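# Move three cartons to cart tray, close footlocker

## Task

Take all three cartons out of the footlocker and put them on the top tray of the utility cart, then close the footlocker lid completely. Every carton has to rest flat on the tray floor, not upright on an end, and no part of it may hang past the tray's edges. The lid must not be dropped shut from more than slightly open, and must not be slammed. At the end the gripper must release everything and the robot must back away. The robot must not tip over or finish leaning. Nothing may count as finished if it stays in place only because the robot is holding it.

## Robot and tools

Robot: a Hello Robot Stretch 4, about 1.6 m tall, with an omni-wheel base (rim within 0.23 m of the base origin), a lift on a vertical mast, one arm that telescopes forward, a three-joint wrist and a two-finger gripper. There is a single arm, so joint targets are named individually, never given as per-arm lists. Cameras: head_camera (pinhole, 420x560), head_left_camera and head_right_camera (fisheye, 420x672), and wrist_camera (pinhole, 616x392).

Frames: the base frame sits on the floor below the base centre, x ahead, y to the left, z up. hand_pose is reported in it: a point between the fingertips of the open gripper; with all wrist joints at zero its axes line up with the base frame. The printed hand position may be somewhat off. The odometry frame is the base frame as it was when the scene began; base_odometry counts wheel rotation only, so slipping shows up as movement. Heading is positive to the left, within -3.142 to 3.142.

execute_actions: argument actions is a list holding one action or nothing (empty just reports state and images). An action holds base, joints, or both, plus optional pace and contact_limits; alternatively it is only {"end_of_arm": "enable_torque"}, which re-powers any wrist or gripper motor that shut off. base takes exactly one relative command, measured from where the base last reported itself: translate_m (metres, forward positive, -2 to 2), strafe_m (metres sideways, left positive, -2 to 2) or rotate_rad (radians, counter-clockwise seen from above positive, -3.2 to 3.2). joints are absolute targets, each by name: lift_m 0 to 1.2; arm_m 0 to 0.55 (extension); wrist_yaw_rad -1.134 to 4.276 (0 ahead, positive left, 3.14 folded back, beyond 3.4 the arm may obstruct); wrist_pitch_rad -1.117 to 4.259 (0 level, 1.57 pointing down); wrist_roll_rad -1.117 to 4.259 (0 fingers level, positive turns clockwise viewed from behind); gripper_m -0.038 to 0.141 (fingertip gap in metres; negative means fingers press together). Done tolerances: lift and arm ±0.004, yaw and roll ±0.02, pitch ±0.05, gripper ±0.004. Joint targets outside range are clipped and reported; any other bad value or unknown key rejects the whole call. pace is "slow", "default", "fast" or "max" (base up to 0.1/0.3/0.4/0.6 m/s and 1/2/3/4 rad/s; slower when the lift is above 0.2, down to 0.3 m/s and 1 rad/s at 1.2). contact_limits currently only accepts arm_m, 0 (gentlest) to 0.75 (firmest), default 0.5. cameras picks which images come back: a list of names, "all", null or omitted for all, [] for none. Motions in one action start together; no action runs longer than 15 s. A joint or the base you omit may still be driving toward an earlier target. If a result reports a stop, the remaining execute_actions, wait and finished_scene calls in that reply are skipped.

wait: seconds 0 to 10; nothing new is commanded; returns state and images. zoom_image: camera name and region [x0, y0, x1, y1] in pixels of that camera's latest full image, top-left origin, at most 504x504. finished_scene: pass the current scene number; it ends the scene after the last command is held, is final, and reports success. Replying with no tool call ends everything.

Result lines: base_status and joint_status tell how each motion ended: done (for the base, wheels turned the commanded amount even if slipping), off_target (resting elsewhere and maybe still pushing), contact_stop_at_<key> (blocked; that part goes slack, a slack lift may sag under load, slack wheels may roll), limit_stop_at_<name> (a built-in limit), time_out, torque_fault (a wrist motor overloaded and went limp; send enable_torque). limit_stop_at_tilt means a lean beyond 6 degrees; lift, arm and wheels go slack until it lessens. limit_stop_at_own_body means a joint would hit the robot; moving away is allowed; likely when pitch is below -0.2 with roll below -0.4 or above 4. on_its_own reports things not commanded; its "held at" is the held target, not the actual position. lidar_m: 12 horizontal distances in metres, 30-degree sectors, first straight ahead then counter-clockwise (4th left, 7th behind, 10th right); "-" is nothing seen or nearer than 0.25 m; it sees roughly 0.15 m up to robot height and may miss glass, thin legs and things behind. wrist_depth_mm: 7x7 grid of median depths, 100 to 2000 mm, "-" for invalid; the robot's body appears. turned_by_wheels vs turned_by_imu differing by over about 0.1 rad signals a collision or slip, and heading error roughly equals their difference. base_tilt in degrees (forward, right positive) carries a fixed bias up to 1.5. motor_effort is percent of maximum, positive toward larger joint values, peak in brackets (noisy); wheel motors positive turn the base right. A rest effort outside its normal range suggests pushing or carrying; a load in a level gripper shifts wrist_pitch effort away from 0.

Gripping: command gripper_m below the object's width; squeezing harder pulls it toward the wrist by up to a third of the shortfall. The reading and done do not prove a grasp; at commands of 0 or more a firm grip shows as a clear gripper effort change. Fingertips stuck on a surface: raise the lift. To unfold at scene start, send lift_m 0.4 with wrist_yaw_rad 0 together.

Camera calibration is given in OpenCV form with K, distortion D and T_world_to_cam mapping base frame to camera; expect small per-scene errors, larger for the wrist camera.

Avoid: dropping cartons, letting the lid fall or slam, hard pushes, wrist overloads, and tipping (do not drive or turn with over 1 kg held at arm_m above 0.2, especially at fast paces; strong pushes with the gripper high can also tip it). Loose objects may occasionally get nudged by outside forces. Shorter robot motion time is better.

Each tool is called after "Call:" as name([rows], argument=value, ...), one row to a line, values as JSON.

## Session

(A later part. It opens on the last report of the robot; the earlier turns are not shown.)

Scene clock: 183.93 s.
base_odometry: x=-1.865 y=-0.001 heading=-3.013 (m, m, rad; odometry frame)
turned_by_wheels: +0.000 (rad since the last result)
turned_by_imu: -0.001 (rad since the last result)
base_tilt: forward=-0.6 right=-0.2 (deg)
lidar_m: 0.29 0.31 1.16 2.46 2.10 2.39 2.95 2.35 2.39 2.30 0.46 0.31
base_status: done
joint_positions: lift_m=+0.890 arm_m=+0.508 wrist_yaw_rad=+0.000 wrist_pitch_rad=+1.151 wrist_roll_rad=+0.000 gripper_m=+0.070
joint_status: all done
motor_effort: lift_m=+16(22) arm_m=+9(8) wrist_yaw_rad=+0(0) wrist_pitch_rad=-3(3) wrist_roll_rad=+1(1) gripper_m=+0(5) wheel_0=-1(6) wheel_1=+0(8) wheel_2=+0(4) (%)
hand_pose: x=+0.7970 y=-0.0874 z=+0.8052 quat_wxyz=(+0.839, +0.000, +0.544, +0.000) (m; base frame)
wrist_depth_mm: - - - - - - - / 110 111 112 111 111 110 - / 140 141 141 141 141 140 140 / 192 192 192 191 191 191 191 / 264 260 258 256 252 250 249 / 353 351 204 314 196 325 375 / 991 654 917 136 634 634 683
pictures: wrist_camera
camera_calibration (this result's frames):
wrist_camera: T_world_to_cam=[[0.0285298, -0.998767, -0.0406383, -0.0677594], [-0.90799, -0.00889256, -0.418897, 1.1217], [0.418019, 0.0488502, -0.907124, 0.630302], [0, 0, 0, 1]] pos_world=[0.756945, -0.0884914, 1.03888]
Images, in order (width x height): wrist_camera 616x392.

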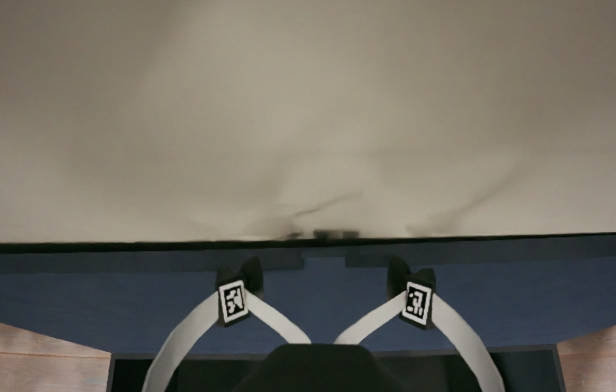

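Call:
execute_actions([
  {"joints":{"arm_m":0.525,"lift_m":0.877},"pace":"slow"},
], cameras=["wrist_camera"])

Call:
execute_actions([
  {"joints":{"gripper_m":-0.01}},
], cameras=["wrist_camera"])

Scene clock: 185.10 s.
base_odometry: x=-1.865 y=-0.001 heading=-3.013 (m, m, rad; odometry frame)
turned_by_wheels: +0.000 (rad since the last result)
turned_by_imu: -0.001 (rad since the last result)
base_tilt: forward=-0.5 right=-0.1 (deg)
lidar_m: 0.27 0.29 1.18 2.47 2.09 2.38 2.97 2.33 2.40 2.27 0.43 0.31
base_status: not commanded
joint_positions: lift_m=+0.878 arm_m=+0.523 wrist_yaw_rad=-0.005 wrist_pitch_rad=+1.157 wrist_roll_rad=+0.000 gripper_m=+0.070
joint_status: all done
on_its_own: wrist_yaw_rad is at rest, and its effort (+17) is outside its rest range (-13 to +13)
motor_effort: lift_m=+9(15) arm_m=+13(11) wrist_yaw_rad=+17(16) wrist_pitch_rad=-21(22) wrist_roll_rad=+0(1) gripper_m=-1(0) wheel_0=-1(1) wheel_1=+0(0) wheel_2=-4(4) (%)
hand_pose: x=+0.8091 y=-0.0881 z=+0.7920 quat_wxyz=(+0.837, +0.001, +0.547, -0.002) (m; base frame)
wrist_depth_mm: - - - - - - - / - - - - - - - / 115 116 117 117 117 117 - / 158 158 159 159 160 160 161 / 251 248 224 226 226 239 236 / 332 324 195 319 195 293 329 / 976 574 627 137 554 554 621
pictures: wrist_camera
camera_calibration (this result's frames):
wrist_camera: T_world_to_cam=[[0.0226113, -0.99891, -0.040839, -0.0643547], [-0.910647, -0.00372161, -0.413168, 1.12524], [0.412565, 0.0465322, -0.909739, 0.6196], [0, 0, 0, 1]] pos_world=[0.770525, -0.0889282, 1.02596]
Images, in order (width x height): wrist_camera 616x392.

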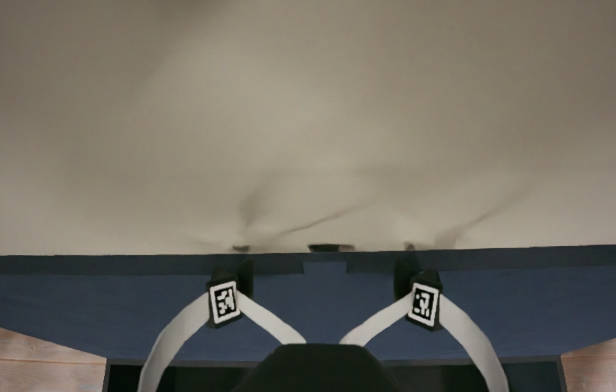

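Scene clock: 186.67 s.
base_odometry: x=-1.865 y=-0.001 heading=-3.013 (m, m, rad; odometry frame)
turned_by_wheels: +0.000 (rad since the last result)
turned_by_imu: -0.001 (rad since the last result)
base_tilt: forward=-0.6 right=-0.1 (deg)
lidar_m: 0.29 0.31 1.17 2.45 2.10 2.39 2.96 2.35 2.40 2.30 0.43 0.30
base_status: not commanded
joint_positions: lift_m=+0.877 arm_m=+0.523 wrist_yaw_rad=-0.002 wrist_pitch_rad=+1.154 wrist_roll_rad=+0.000 gripper_m=-0.009
joint_status: all done
motor_effort: lift_m=+18(18) arm_m=+9(13) wrist_yaw_rad=+6(16) wrist_pitch_rad=-13(22) wrist_roll_rad=+1(1) gripper_m=-25(19) wheel_0=+0(0) wheel_1=+0(0) wheel_2=-4(4) (%)
hand_pose: x=+0.8110 y=-0.0876 z=+0.7916 quat_wxyz=(+0.838, +0.000, +0.546, -0.001) (m; base frame)
wrist_depth_mm: - - - - - - - / - - - - - - - / 114 114 115 116 115 115 - / 157 157 158 158 158 158 158 / 244 241 238 222 233 232 229 / 330 319 183 256 182 282 315 / 960 539 627 293 549 477 615
pictures: wrist_camera
camera_calibration (this result's frames):
wrist_camera: T_world_to_cam=[[0.0265924, -0.998814, -0.0407851, -0.0672246], [-0.909436, -0.00723495, -0.415782, 1.12751], [0.414994, 0.0481481, -0.908549, 0.615642], [0, 0, 0, 1]] pos_world=[0.7717, -0.0886293, 1.0254]
Images, in order (width x height): wrist_camera 616x392.

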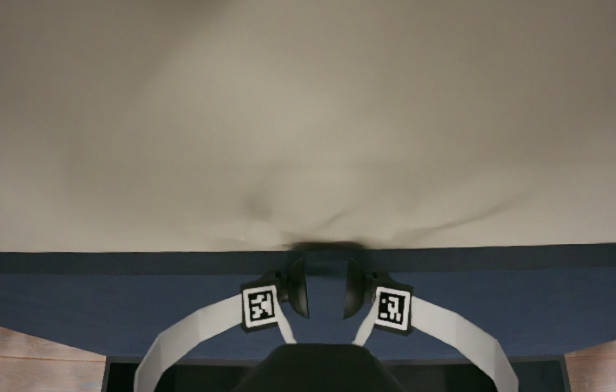

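Call:
execute_actions([
  {"joints":{"arm_m":0.419,"lift_m":0.881},"pace":"slow"},
], cameras=["wrist_camera"])

Call:
execute_actions([
  {"joints":{"arm_m":0.36,"lift_m":0.87},"pace":"slow"},
], cameras=["wrist_camera"])

Scene clock: 189.17 s.
base_odometry: x=-1.865 y=-0.001 heading=-3.013 (m, m, rad; odometry frame)
turned_by_wheels: +0.000 (rad since the last result)
turned_by_imu: -0.001 (rad since the last result)
base_tilt: forward=-0.6 right=-0.1 (deg)
lidar_m: 0.28 0.30 1.18 2.45 2.09 2.38 2.96 2.37 2.40 2.28 0.39 0.32
base_status: not commanded
joint_positions: lift_m=+0.880 arm_m=+0.421 wrist_yaw_rad=-0.001 wrist_pitch_rad=+1.154 wrist_roll_rad=+0.000 gripper_m=-0.009
joint_status: all done
motor_effort: lift_m=+28(30) arm_m=-9(12) wrist_yaw_rad=+4(5) wrist_pitch_rad=-12(20) wrist_roll_rad=+0(0) gripper_m=-18(22) wheel_0=+0(0) wheel_1=+0(0) wheel_2=-4(4) (%)
hand_pose: x=+0.7082 y=-0.0876 z=+0.7948 quat_wxyz=(+0.838, +0.000, +0.545, -0.001) (m; base frame)
wrist_depth_mm: 205 204 202 202 203 205 203 / 243 245 246 248 248 245 245 / 310 310 312 314 314 312 310 / 427 427 427 427 430 430 430 / 279 272 270 268 276 236 233 / 1025 715 183 377 183 654 683 / 976 668 931 530 904 732 676
pictures: wrist_camera
camera_calibration (this result's frames):
wrist_camera: T_world_to_cam=[[0.0268019, -0.998809, -0.0407728, -0.0644949], [-0.909253, -0.00740976, -0.416179, 1.03562], [0.415381, 0.0482272, -0.908368, 0.660832], [0, 0, 0, 1]] pos_world=[0.668872, -0.0886145, 1.02865]
Images, in order (width x height): wrist_camera 616x392.

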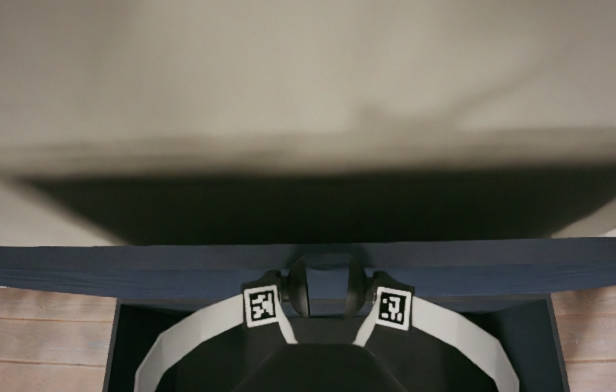

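Scene clock: 191.00 s.
base_odometry: x=-1.865 y=-0.001 heading=-3.013 (m, m, rad; odometry frame)
turned_by_wheels: +0.000 (rad since the last result)
turned_by_imu: -0.001 (rad since the last result)
base_tilt: forward=-0.6 right=-0.1 (deg)
lidar_m: 0.27 0.28 1.18 2.47 2.10 2.38 2.95 2.35 2.40 2.29 0.43 0.29
base_status: not commanded
joint_positions: lift_m=+0.870 arm_m=+0.362 wrist_yaw_rad=-0.001 wrist_pitch_rad=+1.153 wrist_roll_rad=+0.000 gripper_m=-0.009
joint_status: all done
motor_effort: lift_m=+18(28) arm_m=-9(8) wrist_yaw_rad=+6(4) wrist_pitch_rad=-9(12) wrist_roll_rad=+1(1) gripper_m=-21(19) wheel_0=+0(1) wheel_1=+0(0) wheel_2=-4(4) (%)
hand_pose: x=+0.6495 y=-0.0876 z=+0.7848 quat_wxyz=(+0.838, +0.000, +0.545, -0.001) (m; base frame)
wrist_depth_mm: 279 278 274 276 274 278 281 / 329 332 334 336 336 334 330 / 418 421 427 427 424 427 424 / 580 585 585 585 580 580 585 / 750 707 715 239 236 661 750 / 1025 831 183 820 183 842 917 / 960 668 917 525 904 723 676
pictures: wrist_camera
camera_calibration (this result's frames):
wrist_camera: T_world_to_cam=[[0.0267384, -0.998812, -0.0407413, -0.0633271], [-0.908785, -0.00731081, -0.417201, 0.978568], [0.416407, 0.0481804, -0.907901, 0.675072], [0, 0, 0, 1]] pos_world=[0.609896, -0.088623, 1.01858]
Images, in order (width x height): wrist_camera 616x392.

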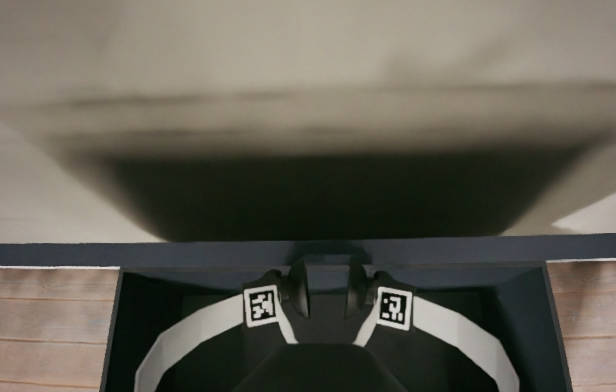

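Call:
execute_actions([
  {"joints":{"arm_m":0.289,"lift_m":0.838,"wrist_pitch_rad":1.05},"pace":"slow"},
], cameras=["wrist_camera"])

Call:
execute_actions([
  {"joints":{"arm_m":0.221,"lift_m":0.805,"wrist_pitch_rad":0.95},"pace":"slow"},
], cameras=["wrist_camera"])

Scene clock: 193.13 s.
base_odometry: x=-1.865 y=-0.001 heading=-3.013 (m, m, rad; odometry frame)
turned_by_wheels: +0.000 (rad since the last result)
turned_by_imu: -0.001 (rad since the last result)
base_tilt: forward=-0.6 right=-0.2 (deg)
lidar_m: 0.27 0.27 1.18 2.46 2.08 2.36 2.94 2.34 2.39 2.30 0.43 0.30
base_status: not commanded
joint_positions: lift_m=+0.838 arm_m=+0.291 wrist_yaw_rad=-0.002 wrist_pitch_rad=+1.053 wrist_roll_rad=+0.000 gripper_m=-0.009
joint_status: all done
motor_effort: lift_m=+17(18) arm_m=-9(7) wrist_yaw_rad=+8(9) wrist_pitch_rad=-8(18) wrist_roll_rad=+1(1) gripper_m=-17(18) wheel_0=+0(0) wheel_1=+0(0) wheel_2=-4(4) (%)
hand_pose: x=+0.6042 y=-0.0878 z=+0.7659 quat_wxyz=(+0.865, +0.001, +0.502, -0.001) (m; base frame)
wrist_depth_mm: 336 334 330 330 330 334 330 / 389 392 392 394 392 389 387 / 480 480 484 480 480 477 477 / 615 609 615 615 615 615 615 / 750 240 237 234 661 661 741 / 1008 778 183 768 183 778 683 / 946 647 904 517 878 723 640
pictures: wrist_camera
camera_calibration (this result's frames):
wrist_camera: T_world_to_cam=[[0.0297896, -0.998844, -0.0377229, -0.0672063], [-0.862599, -0.00662222, -0.505844, 0.969492], [0.50501, 0.0476087, -0.8618, 0.587885], [0, 0, 0, 1]] pos_world=[0.541397, -0.0886969, 0.994516]
Images, in order (width x height): wrist_camera 616x392.

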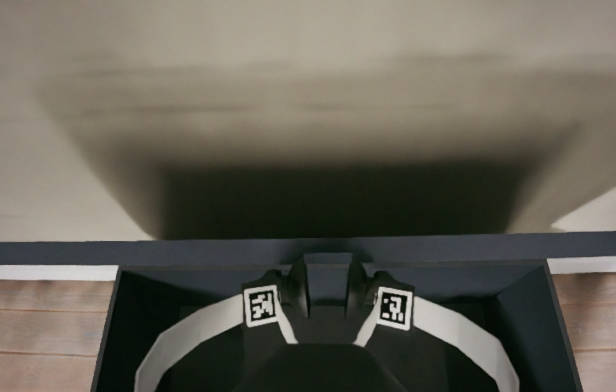

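Scene clock: 195.07 s.
base_odometry: x=-1.865 y=-0.001 heading=-3.013 (m, m, rad; odometry frame)
turned_by_wheels: +0.000 (rad since the last result)
turned_by_imu: +0.000 (rad since the last result)
base_tilt: forward=-0.5 right=-0.2 (deg)
lidar_m: 0.29 0.30 1.18 2.46 2.10 2.37 2.96 2.34 2.39 2.29 0.43 0.29
base_status: not commanded
joint_positions: lift_m=+0.805 arm_m=+0.222 wrist_yaw_rad=+0.000 wrist_pitch_rad=+0.953 wrist_roll_rad=+0.000 gripper_m=-0.010
joint_status: all done
motor_effort: lift_m=+16(18) arm_m=-8(7) wrist_yaw_rad=+3(9) wrist_pitch_rad=-11(19) wrist_roll_rad=+0(1) gripper_m=-10(18) wheel_0=+1(2) wheel_1=-2(1) wheel_2=-2(4) (%)
hand_pose: x=+0.5604 y=-0.0875 z=+0.7483 quat_wxyz=(+0.889, +0.000, +0.459, +0.000) (m; base frame)
wrist_depth_mm: 387 384 379 379 377 379 377 / 439 442 442 439 439 436 433 / 525 521 525 525 517 521 512 / 654 640 640 640 640 634 627 / 750 504 512 235 668 661 229 / 1008 768 750 201 183 798 683 / 931 668 866 136 854 759 627
pictures: wrist_camera
camera_calibration (this result's frames):
wrist_camera: T_world_to_cam=[[0.0353163, -0.998786, -0.0343372, -0.0719241], [-0.808241, -0.0083367, -0.588792, 0.954309], [0.587791, 0.0485467, -0.807555, 0.507979], [0, 0, 0, 1]] pos_world=[0.475267, -0.0885417, 0.969641]
Images, in order (width x height): wrist_camera 616x392.

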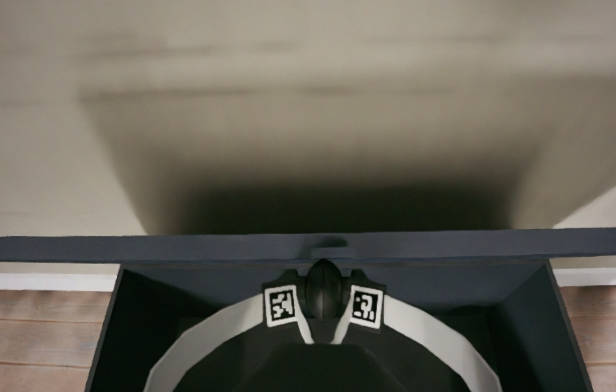

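Call:
execute_actions([
  {"joints":{"arm_m":0.248,"lift_m":0.772},"pace":"slow"},
], cameras=["wrist_camera"])

Scene clock: 196.47 s.
base_odometry: x=-1.865 y=-0.001 heading=-3.013 (m, m, rad; odometry frame)
turned_by_wheels: +0.000 (rad since the last result)
turned_by_imu: -0.001 (rad since the last result)
base_tilt: forward=-0.6 right=-0.1 (deg)
lidar_m: 0.28 0.30 1.14 2.47 2.10 2.38 2.96 2.36 2.40 2.28 0.45 0.29
base_status: not commanded
joint_positions: lift_m=+0.772 arm_m=+0.246 wrist_yaw_rad=-0.001 wrist_pitch_rad=+0.953 wrist_roll_rad=+0.000 gripper_m=-0.010
joint_status: all done
motor_effort: lift_m=+15(16) arm_m=+9(6) wrist_yaw_rad=+4(3) wrist_pitch_rad=-10(11) wrist_roll_rad=+1(1) gripper_m=-11(8) wheel_0=+1(2) wheel_1=-1(1) wheel_2=-2(2) (%)
hand_pose: x=+0.5842 y=-0.0875 z=+0.7154 quat_wxyz=(+0.889, +0.000, +0.459, +0.000) (m; base frame)
wrist_depth_mm: 362 359 355 355 355 353 351 / 410 413 413 410 407 407 402 / 488 488 492 488 484 480 477 / 603 603 597 597 591 585 591 / 206 202 200 198 195 191 517 / 960 715 683 200 183 750 640 / 904 661 854 136 831 732 603
pictures: wrist_camera
camera_calibration (this result's frames):
wrist_camera: T_world_to_cam=[[0.0350048, -0.998797, -0.0343276, -0.0737755], [-0.808083, -0.00807714, -0.589013, 0.954313], [0.588027, 0.0483579, -0.807394, 0.467129], [0, 0, 0, 1]] pos_world=[0.499062, -0.088568, 0.936727]
Images, in order (width x height): wrist_camera 616x392.

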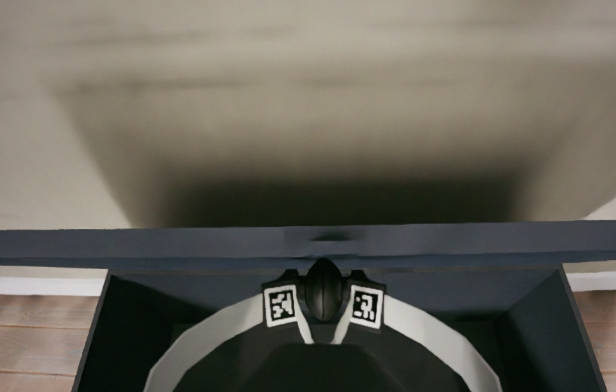

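Call:
execute_actions([
  {"base":{"translate_m":-0.16},"joints":{"lift_m":0.633,"wrist_pitch_rad":0.6},"pace":"slow"},
], cameras=["wrist_camera"])

Call:
execute_actions([
  {"joints":{"arm_m":0.145,"lift_m":0.493,"wrist_pitch_rad":0.35},"pace":"slow"},
], cameras=["wrist_camera"])

Call:
execute_actions([
  {"joints":{"arm_m":0.081,"lift_m":0.332,"wrist_pitch_rad":0.1},"pace":"slow"},
], cameras=["wrist_camera","head_camera"])

Scene clock: 199.53 s.
base_odometry: x=-1.707 y=+0.019 heading=-3.013 (m, m, rad; odometry frame)
turned_by_wheels: +0.000 (rad since the last result)
turned_by_imu: -0.001 (rad since the last result)
base_tilt: forward=-0.6 right=-0.1 (deg)
lidar_m: 0.45 0.48 1.40 2.46 2.00 2.39 2.78 2.23 2.39 2.29 0.69 0.47
base_status: done
joint_positions: lift_m=+0.633 arm_m=+0.246 wrist_yaw_rad=-0.001 wrist_pitch_rad=+0.606 wrist_roll_rad=+0.000 gripper_m=-0.010
joint_status: all done
motor_effort: lift_m=+17(17) arm_m=+9(10) wrist_yaw_rad=+4(4) wrist_pitch_rad=-18(16) wrist_roll_rad=+1(1) gripper_m=-10(9) wheel_0=-1(6) wheel_1=-3(2) wheel_2=+2(3) (%)
hand_pose: x=+0.6544 y=-0.0876 z=+0.6472 quat_wxyz=(+0.954, +0.000, +0.298, +0.000) (m; base frame)
wrist_depth_mm: 473 466 459 459 455 455 449 / 508 508 500 500 500 492 488 / 564 559 554 554 544 544 539 / 621 621 621 609 591 585 585 / 195 193 190 188 193 198 240 / 820 640 627 201 183 627 603 / 878 654 741 137 715 691 609
pictures: wrist_camera
camera_calibration (this result's frames):
wrist_camera: T_world_to_cam=[[0.0444337, -0.99881, -0.0201107, -0.0940279], [-0.559292, -0.00819081, -0.82893, 0.96333], [0.827779, 0.0480802, -0.55899, 0.0530877], [0, 0, 0, 1]] pos_world=[0.499016, -0.088578, 0.826318]
Images, in order (width x height): wrist_camera 616x392.

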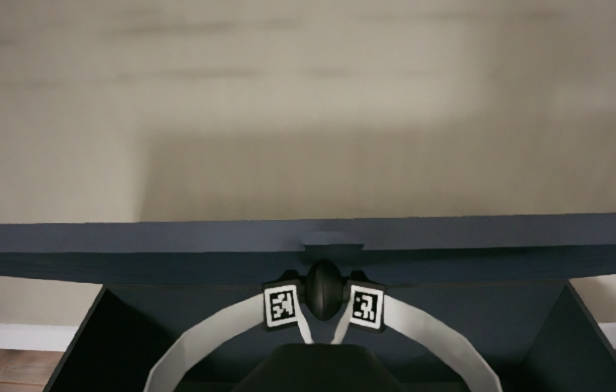

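Scene clock: 201.83 s.
base_odometry: x=-1.707 y=+0.019 heading=-3.013 (m, m, rad; odometry frame)
turned_by_wheels: +0.000 (rad since the last result)
turned_by_imu: -0.001 (rad since the last result)
base_tilt: forward=-0.6 right=-0.1 (deg)
lidar_m: 0.46 0.45 1.39 2.47 1.99 2.36 2.78 2.20 2.39 2.29 0.66 0.47
base_status: not commanded
joint_positions: lift_m=+0.493 arm_m=+0.147 wrist_yaw_rad=-0.001 wrist_pitch_rad=+0.358 wrist_roll_rad=+0.000 gripper_m=-0.010
joint_status: all done
motor_effort: lift_m=+18(18) arm_m=-9(9) wrist_yaw_rad=+2(6) wrist_pitch_rad=-23(27) wrist_roll_rad=+1(1) gripper_m=-11(10) wheel_0=-1(1) wheel_1=-3(3) wheel_2=+1(2) (%)
hand_pose: x=+0.5876 y=-0.0876 z=+0.5704 quat_wxyz=(+0.984, +0.000, +0.178, +0.000) (m; base frame)
wrist_depth_mm: 564 554 549 549 544 535 530 / 591 585 585 585 574 564 554 / 621 621 615 615 609 597 591 / 668 661 647 640 640 627 621 / 191 189 186 185 189 195 241 / 768 634 621 201 183 615 603 / 525 661 676 136 654 640 609
pictures: wrist_camera
camera_calibration (this result's frames):
wrist_camera: T_world_to_cam=[[0.0482654, -0.998799, -0.00837179, -0.101505], [-0.338579, -0.00847479, -0.9409, 0.796464], [0.939699, 0.0482474, -0.338582, -0.126051], [0, 0, 0, 1]] pos_world=[0.393015, -0.0885516, 0.705864]
Images, in order (width x height): wrist_camera 616x392.

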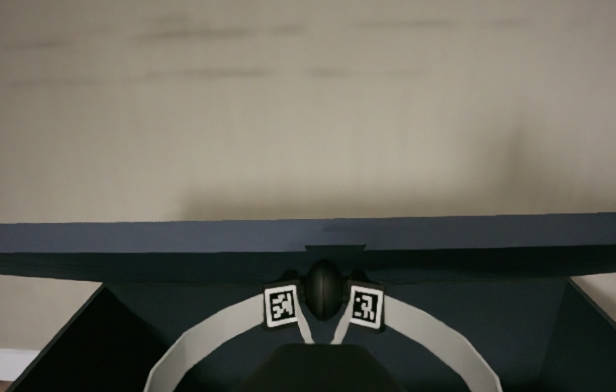

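Scene clock: 203.93 s.
base_odometry: x=-1.707 y=+0.019 heading=-3.013 (m, m, rad; odometry frame)
turned_by_wheels: +0.000 (rad since the last result)
turned_by_imu: -0.001 (rad since the last result)
base_tilt: forward=-0.6 right=-0.1 (deg)
lidar_m: 0.44 0.45 1.37 2.45 1.98 2.36 2.79 2.22 2.39 2.29 0.68 0.47
base_status: not commanded
joint_positions: lift_m=+0.332 arm_m=+0.082 wrist_yaw_rad=-0.002 wrist_pitch_rad=+0.106 wrist_roll_rad=+0.000 gripper_m=-0.010
joint_status: all done
motor_effort: lift_m=+17(17) arm_m=-7(4) wrist_yaw_rad=+7(6) wrist_pitch_rad=-19(30) wrist_roll_rad=+1(1) gripper_m=-4(8) wheel_0=-1(1) wheel_1=-3(3) wheel_2=+1(2) (%)
hand_pose: x=+0.5399 y=-0.0879 z=+0.4800 quat_wxyz=(+0.999, +0.000, +0.053, -0.001) (m; base frame)
wrist_depth_mm: 661 654 640 647 634 634 627 / 676 668 661 654 647 640 634 / 683 683 676 668 661 654 640 / 707 691 699 683 668 668 661 / 191 189 186 183 187 193 242 / 732 627 621 200 184 597 591 / 500 634 634 136 615 609 603
pictures: head_camera, wrist_camera
camera_calibration (this result's frames):
wrist_camera: T_world_to_cam=[[0.0476819, -0.998854, 0.00405058, -0.105946], [-0.0936884, -0.00850961, -0.995565, 0.589189], [0.994459, 0.0470909, -0.0939868, -0.258906], [0, 0, 0, 1]] pos_world=[0.317723, -0.0886183, 0.562671]
Images, in order (width x height): head_camera 420x560, wrist_camera 616x392.

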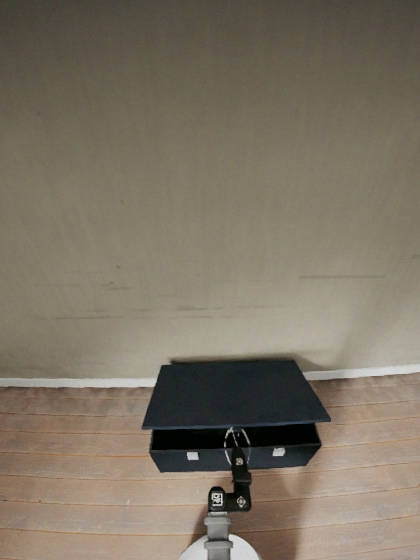

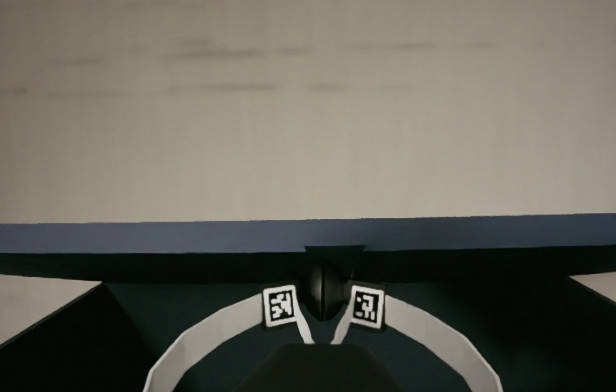

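Call:
execute_actions([
  {"joints":{"arm_m":0.05,"lift_m":0.2,"wrist_pitch_rad":0.0},"pace":"slow"},
], cameras=["wrist_camera"])

Scene clock: 205.97 s.
base_odometry: x=-1.707 y=+0.019 heading=-3.013 (m, m, rad; odometry frame)
turned_by_wheels: +0.000 (rad since the last result)
turned_by_imu: -0.001 (rad since the last result)
base_tilt: forward=-0.6 right=-0.1 (deg)
lidar_m: 0.44 0.47 1.42 2.45 2.02 2.40 2.77 2.22 2.37 2.30 0.66 0.47
base_status: not commanded
joint_positions: lift_m=+0.200 arm_m=+0.051 wrist_yaw_rad=-0.001 wrist_pitch_rad=+0.007 wrist_roll_rad=+0.000 gripper_m=-0.010
joint_status: all done
motor_effort: lift_m=+18(18) arm_m=-8(9) wrist_yaw_rad=+5(5) wrist_pitch_rad=-22(34) wrist_roll_rad=+0(1) gripper_m=-8(9) wheel_0=-1(1) wheel_1=-3(3) wheel_2=+1(1) (%)
hand_pose: x=+0.5106 y=-0.0878 z=+0.3764 quat_wxyz=(+1.000, +0.000, +0.004, -0.001) (m; base frame)
wrist_depth_mm: 732 723 715 699 699 691 683 / 741 723 707 715 707 699 683 / 732 732 723 707 699 691 683 / 741 732 723 715 699 699 699 / 191 189 187 185 182 181 549 / 492 647 634 200 184 609 609 / 439 196 185 136 621 178 554
pictures: wrist_camera
camera_calibration (this result's frames):
wrist_camera: T_world_to_cam=[[0.0475142, -0.998831, 0.00890287, -0.105733], [0.0049835, -0.00867578, -0.99995, 0.434547], [0.998858, 0.0475562, 0.00456545, -0.278798], [0, 0, 0, 1]] pos_world=[0.281338, -0.088581, 0.436739]
Images, in order (width x height): wrist_camera 616x392.

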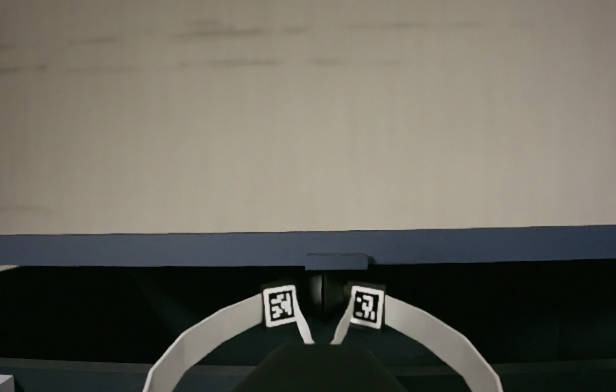

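Call:
execute_actions([
  {"base":{"translate_m":-0.054},"pace":"slow"},
], cameras=["wrist_camera"])

Scene clock: 207.80 s.
base_odometry: x=-1.653 y=+0.026 heading=-3.014 (m, m, rad; odometry frame)
turned_by_wheels: +0.000 (rad since the last result)
turned_by_imu: -0.001 (rad since the last result)
base_tilt: forward=-0.6 right=-0.1 (deg)
lidar_m: 0.50 0.53 1.46 2.46 1.96 2.39 2.72 2.18 2.39 2.30 1.50 0.53
base_status: done
joint_positions: lift_m=+0.200 arm_m=+0.051 wrist_yaw_rad=+0.001 wrist_pitch_rad=+0.008 wrist_roll_rad=+0.000 gripper_m=-0.010
joint_status: not commanded
on_its_own: wrist_pitch_rad is at rest, and its effort (-25) is outside its rest range (-23 to +23)
motor_effort: lift_m=+18(18) arm_m=-8(8) wrist_yaw_rad=-2(5) wrist_pitch_rad=-25(25) wrist_roll_rad=+1(1) gripper_m=-9(7) wheel_0=-1(9) wheel_1=-3(6) wheel_2=+4(5) (%)
hand_pose: x=+0.5108 y=-0.0872 z=+0.3761 quat_wxyz=(+1.000, +0.000, +0.004, +0.000) (m; base frame)
wrist_depth_mm: 788 778 759 759 741 750 732 / 788 788 768 759 759 741 732 / 798 788 768 759 750 750 741 / 788 778 778 768 759 759 750 / 477 627 496 237 250 231 549 / 480 676 683 202 183 668 609 / 233 243 238 136 233 229 229
pictures: wrist_camera
camera_calibration (this result's frames):
wrist_camera: T_world_to_cam=[[0.0494995, -0.998735, 0.00885404, -0.106156], [0.00399645, -0.00866678, -0.999954, 0.434768], [0.998766, 0.0495326, 0.0035624, -0.278398], [0, 0, 0, 1]] pos_world=[0.281572, -0.0884639, 0.436679]
Images, in order (width x height): wrist_camera 616x392.

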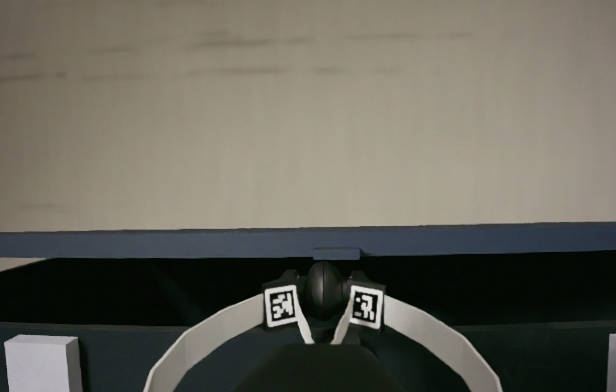

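Call:
execute_actions([
  {"joints":{"lift_m":0.11},"pace":"slow"},
], cameras=["wrist_camera"])

Call:
execute_actions([
  {"base":{"translate_m":-0.3}},
], cameras=["wrist_camera","head_camera"])

Scene clock: 209.13 s.
torque_fault: wrist_pitch_rad switched itself off since the last result.
base_odometry: x=-1.653 y=+0.026 heading=-3.014 (m, m, rad; odometry frame)
turned_by_wheels: +0.000 (rad since the last result)
turned_by_imu: -0.001 (rad since the last result)
base_tilt: forward=-0.5 right=-0.1 (deg)
lidar_m: 0.50 0.52 1.49 2.45 1.96 2.39 2.73 2.19 2.38 2.28 1.48 0.53
base_status: not commanded
joint_positions: lift_m=+0.146 arm_m=+0.051 wrist_yaw_rad=+0.000 wrist_pitch_rad=-0.120 wrist_roll_rad=+0.000 gripper_m=-0.010
joint_status: lift_m contact_stop (moved -0.054 of -0.090)
on_its_own: lift_m is slack since a contact_stop (your +0.110 is given up); wrist_pitch_rad is off since a torque_fault, until you send "end_of_arm": "enable_torque" (your +0.000 is given up)
motor_effort: lift_m=+20(21) arm_m=-6(8) wrist_yaw_rad=+2(7) wrist_pitch_rad=-1(99) wrist_roll_rad=+1(1) gripper_m=-5(8) wheel_0=+0(2) wheel_1=-1(3) wheel_2=+1(3) (%)
hand_pose: x=+0.5084 y=-0.0875 z=+0.3587 quat_wxyz=(+0.998, +0.000, -0.060, +0.000) (m; base frame)
wrist_depth_mm: 854 831 831 820 820 798 788 / 831 820 820 798 798 778 778 / 820 820 798 798 788 778 768 / 809 798 798 778 778 759 750 / 521 676 683 241 668 654 235 / 250 627 239 200 184 236 544 / 229 237 234 135 228 224 224
pictures: wrist_camera
camera_calibration (this result's frames):
wrist_camera: T_world_to_cam=[[0.0469076, -0.998787, 0.0150025, -0.107081], [0.131476, -0.00871505, -0.991281, 0.349434], [0.990209, 0.0484711, 0.130908, -0.317332], [0, 0, 0, 1]] pos_world=[0.273306, -0.0885243, 0.389535]
Images, in order (width x height): wrist_camera 616x392.

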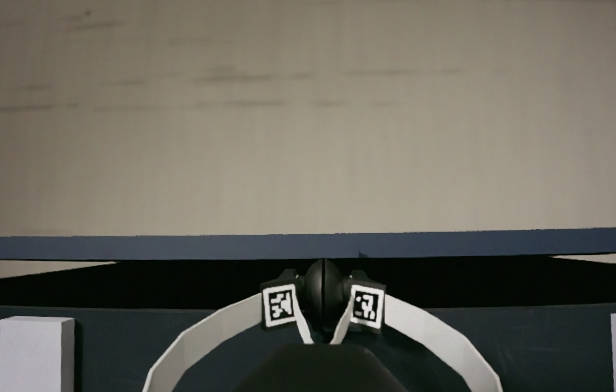

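not run: a stop came earlier in this reply.

Tip caught on the wall top. Re-enable, back off 8 mm.

Call:
execute_actions([
  {"end_of_arm":"enable_torque"},
], cameras=[])

Call:
execute_actions([
  {"joints":{"lift_m":0.15,"arm_m":0.041},"pace":"slow"},
], cameras=["wrist_camera"])

Call:
execute_actions([
  {"joints":{"lift_m":0.135},"pace":"slow"},
], cameras=["wrist_camera"])

Scene clock: 209.50 s.
base_odometry: x=-1.653 y=+0.026 heading=-3.014 (m, m, rad; odometry frame)
turned_by_wheels: +0.000 (rad since the last result)
turned_by_imu: +0.000 (rad since the last result)
base_tilt: forward=-0.6 right=-0.1 (deg)
lidar_m: 0.50 0.52 1.49 2.46 1.96 2.37 2.72 2.19 2.41 2.29 1.48 0.52
base_status: not commanded
joint_positions: lift_m=+0.146 arm_m=+0.051 wrist_yaw_rad=+0.000 wrist_pitch_rad=-0.120 wrist_roll_rad=+0.000 gripper_m=-0.010
joint_status: not commanded
end_of_arm: enable_torque: each motor that was off is on again
on_its_own: wrist_pitch_rad is held at -0.120, not at your +0.000, since a torque_fault; lift_m is slack since a contact_stop (your +0.110 is given up)
motor_effort: lift_m=+20(20) arm_m=-6(6) wrist_yaw_rad=+2(2) wrist_pitch_rad=-1(1) wrist_roll_rad=+1(1) gripper_m=-11(6) wheel_0=+0(0) wheel_1=-1(1) wheel_2=+1(0) (%)
hand_pose: x=+0.5084 y=-0.0875 z=+0.3587 quat_wxyz=(+0.998, +0.000, -0.060, +0.000) (m; base frame)
wrist_depth_mm: 854 842 831 820 820 798 788 / 831 831 809 809 798 778 788 / 831 809 798 788 778 778 768 / 809 809 788 778 778 759 750 / 521 676 676 241 668 654 234 / 249 627 239 200 184 236 549 / 229 237 233 135 228 224 224
pictures: none
No camera images: the call's "cameras" was empty. Leave "cameras" out to get every camera's image.

Scene clock: 210.37 s.
base_odometry: x=-1.653 y=+0.026 heading=-3.014 (m, m, rad; odometry frame)
turned_by_wheels: +0.000 (rad since the last result)
turned_by_imu: +0.000 (rad since the last result)
base_tilt: forward=-0.5 right=-0.1 (deg)
lidar_m: 0.51 0.52 1.48 2.45 1.96 2.37 2.73 2.19 2.36 2.30 1.51 0.51
base_status: not commanded
joint_positions: lift_m=+0.150 arm_m=+0.043 wrist_yaw_rad=+0.001 wrist_pitch_rad=-0.114 wrist_roll_rad=+0.000 gripper_m=-0.010
joint_status: all done
on_its_own: wrist_pitch_rad is held at -0.120, not at your +0.000, since a torque_fault
motor_effort: lift_m=+26(27) arm_m=-9(9) wrist_yaw_rad=-2(4) wrist_pitch_rad=-18(18) wrist_roll_rad=+1(1) gripper_m=-8(10) wheel_0=+0(0) wheel_1=-1(1) wheel_2=+1(1) (%)
hand_pose: x=+0.5003 y=-0.0871 z=+0.3605 quat_wxyz=(+0.998, +0.000, -0.057, +0.001) (m; base frame)
wrist_depth_mm: 854 854 831 820 809 798 788 / 831 842 820 809 809 798 768 / 831 820 809 798 788 778 768 / 820 820 798 788 778 768 759 / 496 676 691 250 676 661 574 / 253 252 247 202 184 237 549 / 236 247 241 137 236 233 231
pictures: wrist_camera
camera_calibration (this result's frames):
wrist_camera: T_world_to_cam=[[0.0483326, -0.998723, 0.0147236, -0.106951], [0.125614, -0.00854615, -0.992042, 0.355531], [0.990901, 0.0497975, 0.12504, -0.307671], [0, 0, 0, 1]] pos_world=[0.265381, -0.0884551, 0.392748]
Images, in order (width x height): wrist_camera 616x392.

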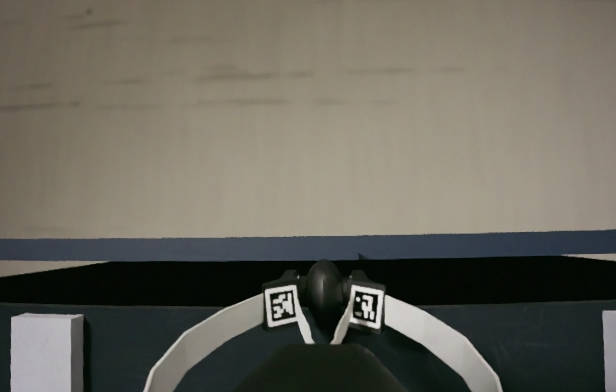

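Scene clock: 211.20 s.
base_odometry: x=-1.653 y=+0.026 heading=-3.014 (m, m, rad; odometry frame)
turned_by_wheels: +0.000 (rad since the last result)
turned_by_imu: +0.000 (rad since the last result)
base_tilt: forward=-0.6 right=-0.1 (deg)
lidar_m: 0.49 0.50 1.48 2.46 1.95 2.37 2.74 2.17 2.40 2.29 1.48 0.50
base_status: not commanded
joint_positions: lift_m=+0.136 arm_m=+0.043 wrist_yaw_rad=+0.000 wrist_pitch_rad=-0.131 wrist_roll_rad=+0.000 gripper_m=-0.010
joint_status: all done
on_its_own: wrist_pitch_rad is held at -0.120, not at your +0.000, since a torque_fault; wrist_pitch_rad is at rest, and its effort (+33) is outside its rest range (-23 to +23)
motor_effort: lift_m=+10(24) arm_m=-9(9) wrist_yaw_rad=+1(3) wrist_pitch_rad=+33(33) wrist_roll_rad=+0(0) gripper_m=-9(11) wheel_0=+0(0) wheel_1=-1(1) wheel_2=+1(1) (%)
hand_pose: x=+0.4995 y=-0.0873 z=+0.3519 quat_wxyz=(+0.998, +0.000, -0.066, +0.000) (m; base frame)
wrist_depth_mm: 878 866 842 842 831 820 798 / 854 842 831 820 809 798 788 / 842 831 820 798 788 788 778 / 820 809 798 788 778 778 750 / 466 404 394 250 525 668 603 / 253 250 246 200 183 237 544 / 236 246 241 135 236 231 230
pictures: wrist_camera
camera_calibration (this result's frames):
wrist_camera: T_world_to_cam=[[0.0474232, -0.998754, 0.0155548, -0.10681], [0.143119, -0.00861764, -0.989668, 0.337503], [0.988569, 0.0491594, 0.142532, -0.310824], [0, 0, 0, 1]] pos_world=[0.264033, -0.088489, 0.379979]
Images, in order (width x height): wrist_camera 616x392.

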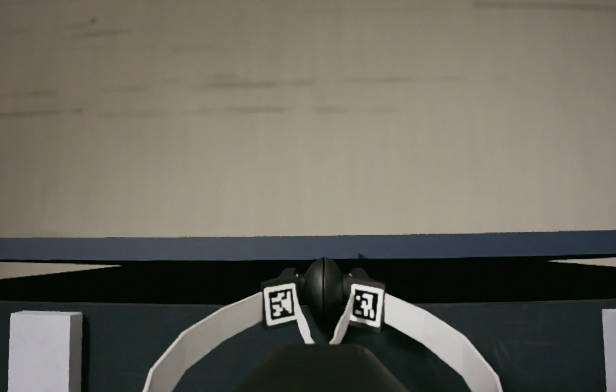

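Call:
execute_actions([
  {"joints":{"arm_m":0.034},"pace":"slow"},
], cameras=["wrist_camera"])

Call:
execute_actions([
  {"joints":{"lift_m":0.125},"pace":"slow"},
], cameras=["wrist_camera"])

Scene clock: 212.07 s.
base_odometry: x=-1.653 y=+0.026 heading=-3.014 (m, m, rad; odometry frame)
turned_by_wheels: +0.000 (rad since the last result)
turned_by_imu: +0.000 (rad since the last result)
base_tilt: forward=-0.5 right=-0.1 (deg)
lidar_m: 0.49 0.52 1.50 2.45 1.95 2.38 2.73 2.17 2.41 2.29 1.50 0.54
base_status: not commanded
joint_positions: lift_m=+0.136 arm_m=+0.035 wrist_yaw_rad=-0.002 wrist_pitch_rad=-0.125 wrist_roll_rad=+0.000 gripper_m=-0.010
joint_status: all done
on_its_own: wrist_pitch_rad is held at -0.120, not at your +0.000, since a torque_fault
motor_effort: lift_m=+13(13) arm_m=-6(7) wrist_yaw_rad=+6(7) wrist_pitch_rad=+14(33) wrist_roll_rad=+0(1) gripper_m=-7(10) wheel_0=+0(0) wheel_1=-1(1) wheel_2=+1(1) (%)
hand_pose: x=+0.4922 y=-0.0879 z=+0.3498 quat_wxyz=(+0.998, +0.000, -0.063, -0.001) (m; base frame)
wrist_depth_mm: 866 854 854 854 820 809 798 / 854 854 831 820 809 798 788 / 842 820 820 820 798 788 778 / 831 820 809 798 788 778 768 / 500 699 699 256 683 251 574 / 249 257 254 201 183 244 242 / 243 253 248 133 243 239 238
pictures: wrist_camera
camera_calibration (this result's frames):
wrist_camera: T_world_to_cam=[[0.0454617, -0.99885, 0.0152586, -0.105961], [0.136857, -0.00890288, -0.990551, 0.339888], [0.989547, 0.0471204, 0.136295, -0.301765], [0, 0, 0, 1]] pos_world=[0.256912, -0.0885937, 0.379422]
Images, in order (width x height): wrist_camera 616x392.

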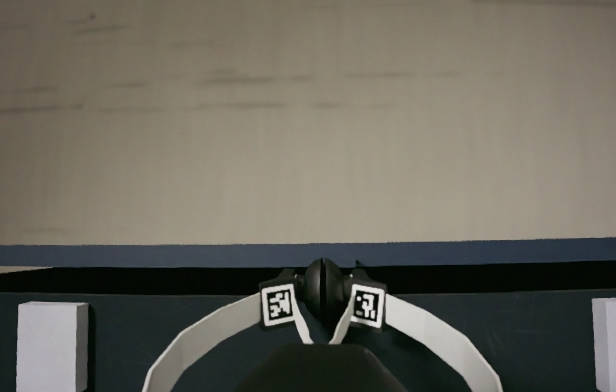

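Scene clock: 212.83 s.
base_odometry: x=-1.653 y=+0.026 heading=-3.014 (m, m, rad; odometry frame)
turned_by_wheels: +0.000 (rad since the last result)
turned_by_imu: +0.000 (rad since the last result)
base_tilt: forward=-0.6 right=-0.2 (deg)
lidar_m: 0.50 0.52 1.48 2.47 1.96 2.39 2.74 2.19 2.40 2.29 1.49 0.54
base_status: not commanded
joint_positions: lift_m=+0.125 arm_m=+0.035 wrist_yaw_rad=-0.001 wrist_pitch_rad=-0.118 wrist_roll_rad=+0.000 gripper_m=-0.010
joint_status: all done
on_its_own: wrist_pitch_rad is held at -0.120, not at your +0.000, since a torque_fault
motor_effort: lift_m=+16(16) arm_m=-6(7) wrist_yaw_rad=+3(10) wrist_pitch_rad=-6(34) wrist_roll_rad=+0(1) gripper_m=-9(10) wheel_0=+0(0) wheel_1=-2(1) wheel_2=+0(1) (%)
hand_pose: x=+0.4924 y=-0.0876 z=+0.3376 quat_wxyz=(+0.998, +0.000, -0.059, +0.000) (m; base frame)
wrist_depth_mm: 878 866 842 842 820 820 809 / 854 831 820 831 809 798 798 / 842 831 820 809 788 788 778 / 831 809 798 798 778 778 768 / 291 290 281 265 256 253 251 / 253 263 259 202 183 250 248 / 250 259 255 137 249 246 245
pictures: wrist_camera
camera_calibration (this result's frames):
wrist_camera: T_world_to_cam=[[0.0466469, -0.9988, 0.0149217, -0.105941], [0.12977, -0.00875213, -0.991506, 0.331539], [0.990446, 0.048187, 0.129206, -0.298271], [0, 0, 0, 1]] pos_world=[0.25734, -0.0885391, 0.368842]
Images, in order (width x height): wrist_camera 616x392.

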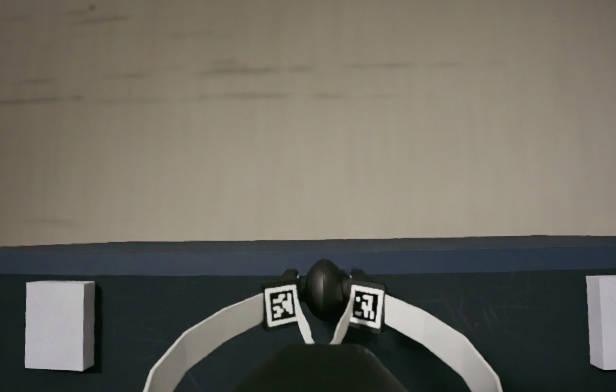

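Shut.

Call:
execute_actions([
  {"base":{"translate_m":-0.3}},
], cameras=["wrist_camera"])

Call:
finished_scene(scene=1)

Scene clock: 215.43 s.
base_odometry: x=-1.356 y=+0.064 heading=-3.014 (m, m, rad; odometry frame)
turned_by_wheels: +0.000 (rad since the last result)
turned_by_imu: -0.001 (rad since the last result)
base_tilt: forward=-0.6 right=-0.1 (deg)
lidar_m: 0.79 0.86 1.90 2.44 1.83 2.37 2.42 1.93 2.39 2.29 1.95 0.84
base_status: done
joint_positions: lift_m=+0.125 arm_m=+0.035 wrist_yaw_rad=+0.000 wrist_pitch_rad=-0.118 wrist_roll_rad=+0.000 gripper_m=-0.010
joint_status: not commanded
on_its_own: wrist_pitch_rad is held at -0.120, not at your +0.000, since a torque_fault
motor_effort: lift_m=+16(16) arm_m=-6(6) wrist_yaw_rad=+1(3) wrist_pitch_rad=-6(6) wrist_roll_rad=+0(0) gripper_m=-7(12) wheel_0=-2(4) wheel_1=+0(3) wheel_2=+1(8) (%)
hand_pose: x=+0.4924 y=-0.0875 z=+0.3374 quat_wxyz=(+0.998, +0.000, -0.059, +0.000) (m; base frame)
wrist_depth_mm: 1205 1205 1160 1182 1138 1098 1098 / 1182 1182 1160 1138 1098 1118 1118 / 1182 1138 1118 1118 1118 1098 1078 / 1160 1138 1118 1098 1078 1078 1060 / 1138 574 569 559 554 549 535 / 1118 564 549 202 183 539 530 / 1008 559 544 137 535 530 525
pictures: wrist_camera
camera_calibration (this result's frames):
wrist_camera: T_world_to_cam=[[0.0471218, -0.998778, 0.0149139, -0.106035], [0.12961, -0.00869069, -0.991527, 0.331519], [0.990445, 0.0486555, 0.129042, -0.298214], [0, 0, 0, 1]] pos_world=[0.257392, -0.0885147, 0.368774]
Images, in order (width x height): wrist_camera 616x392.

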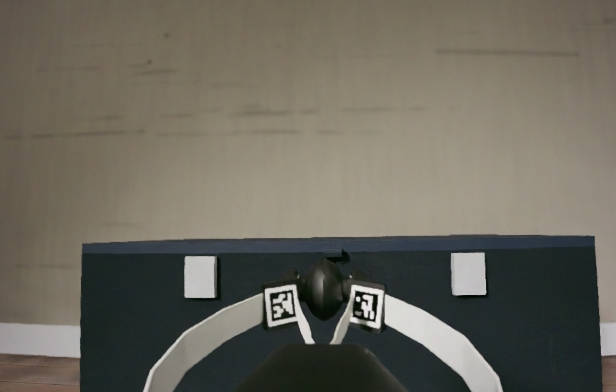

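The scene is finished: the task was done.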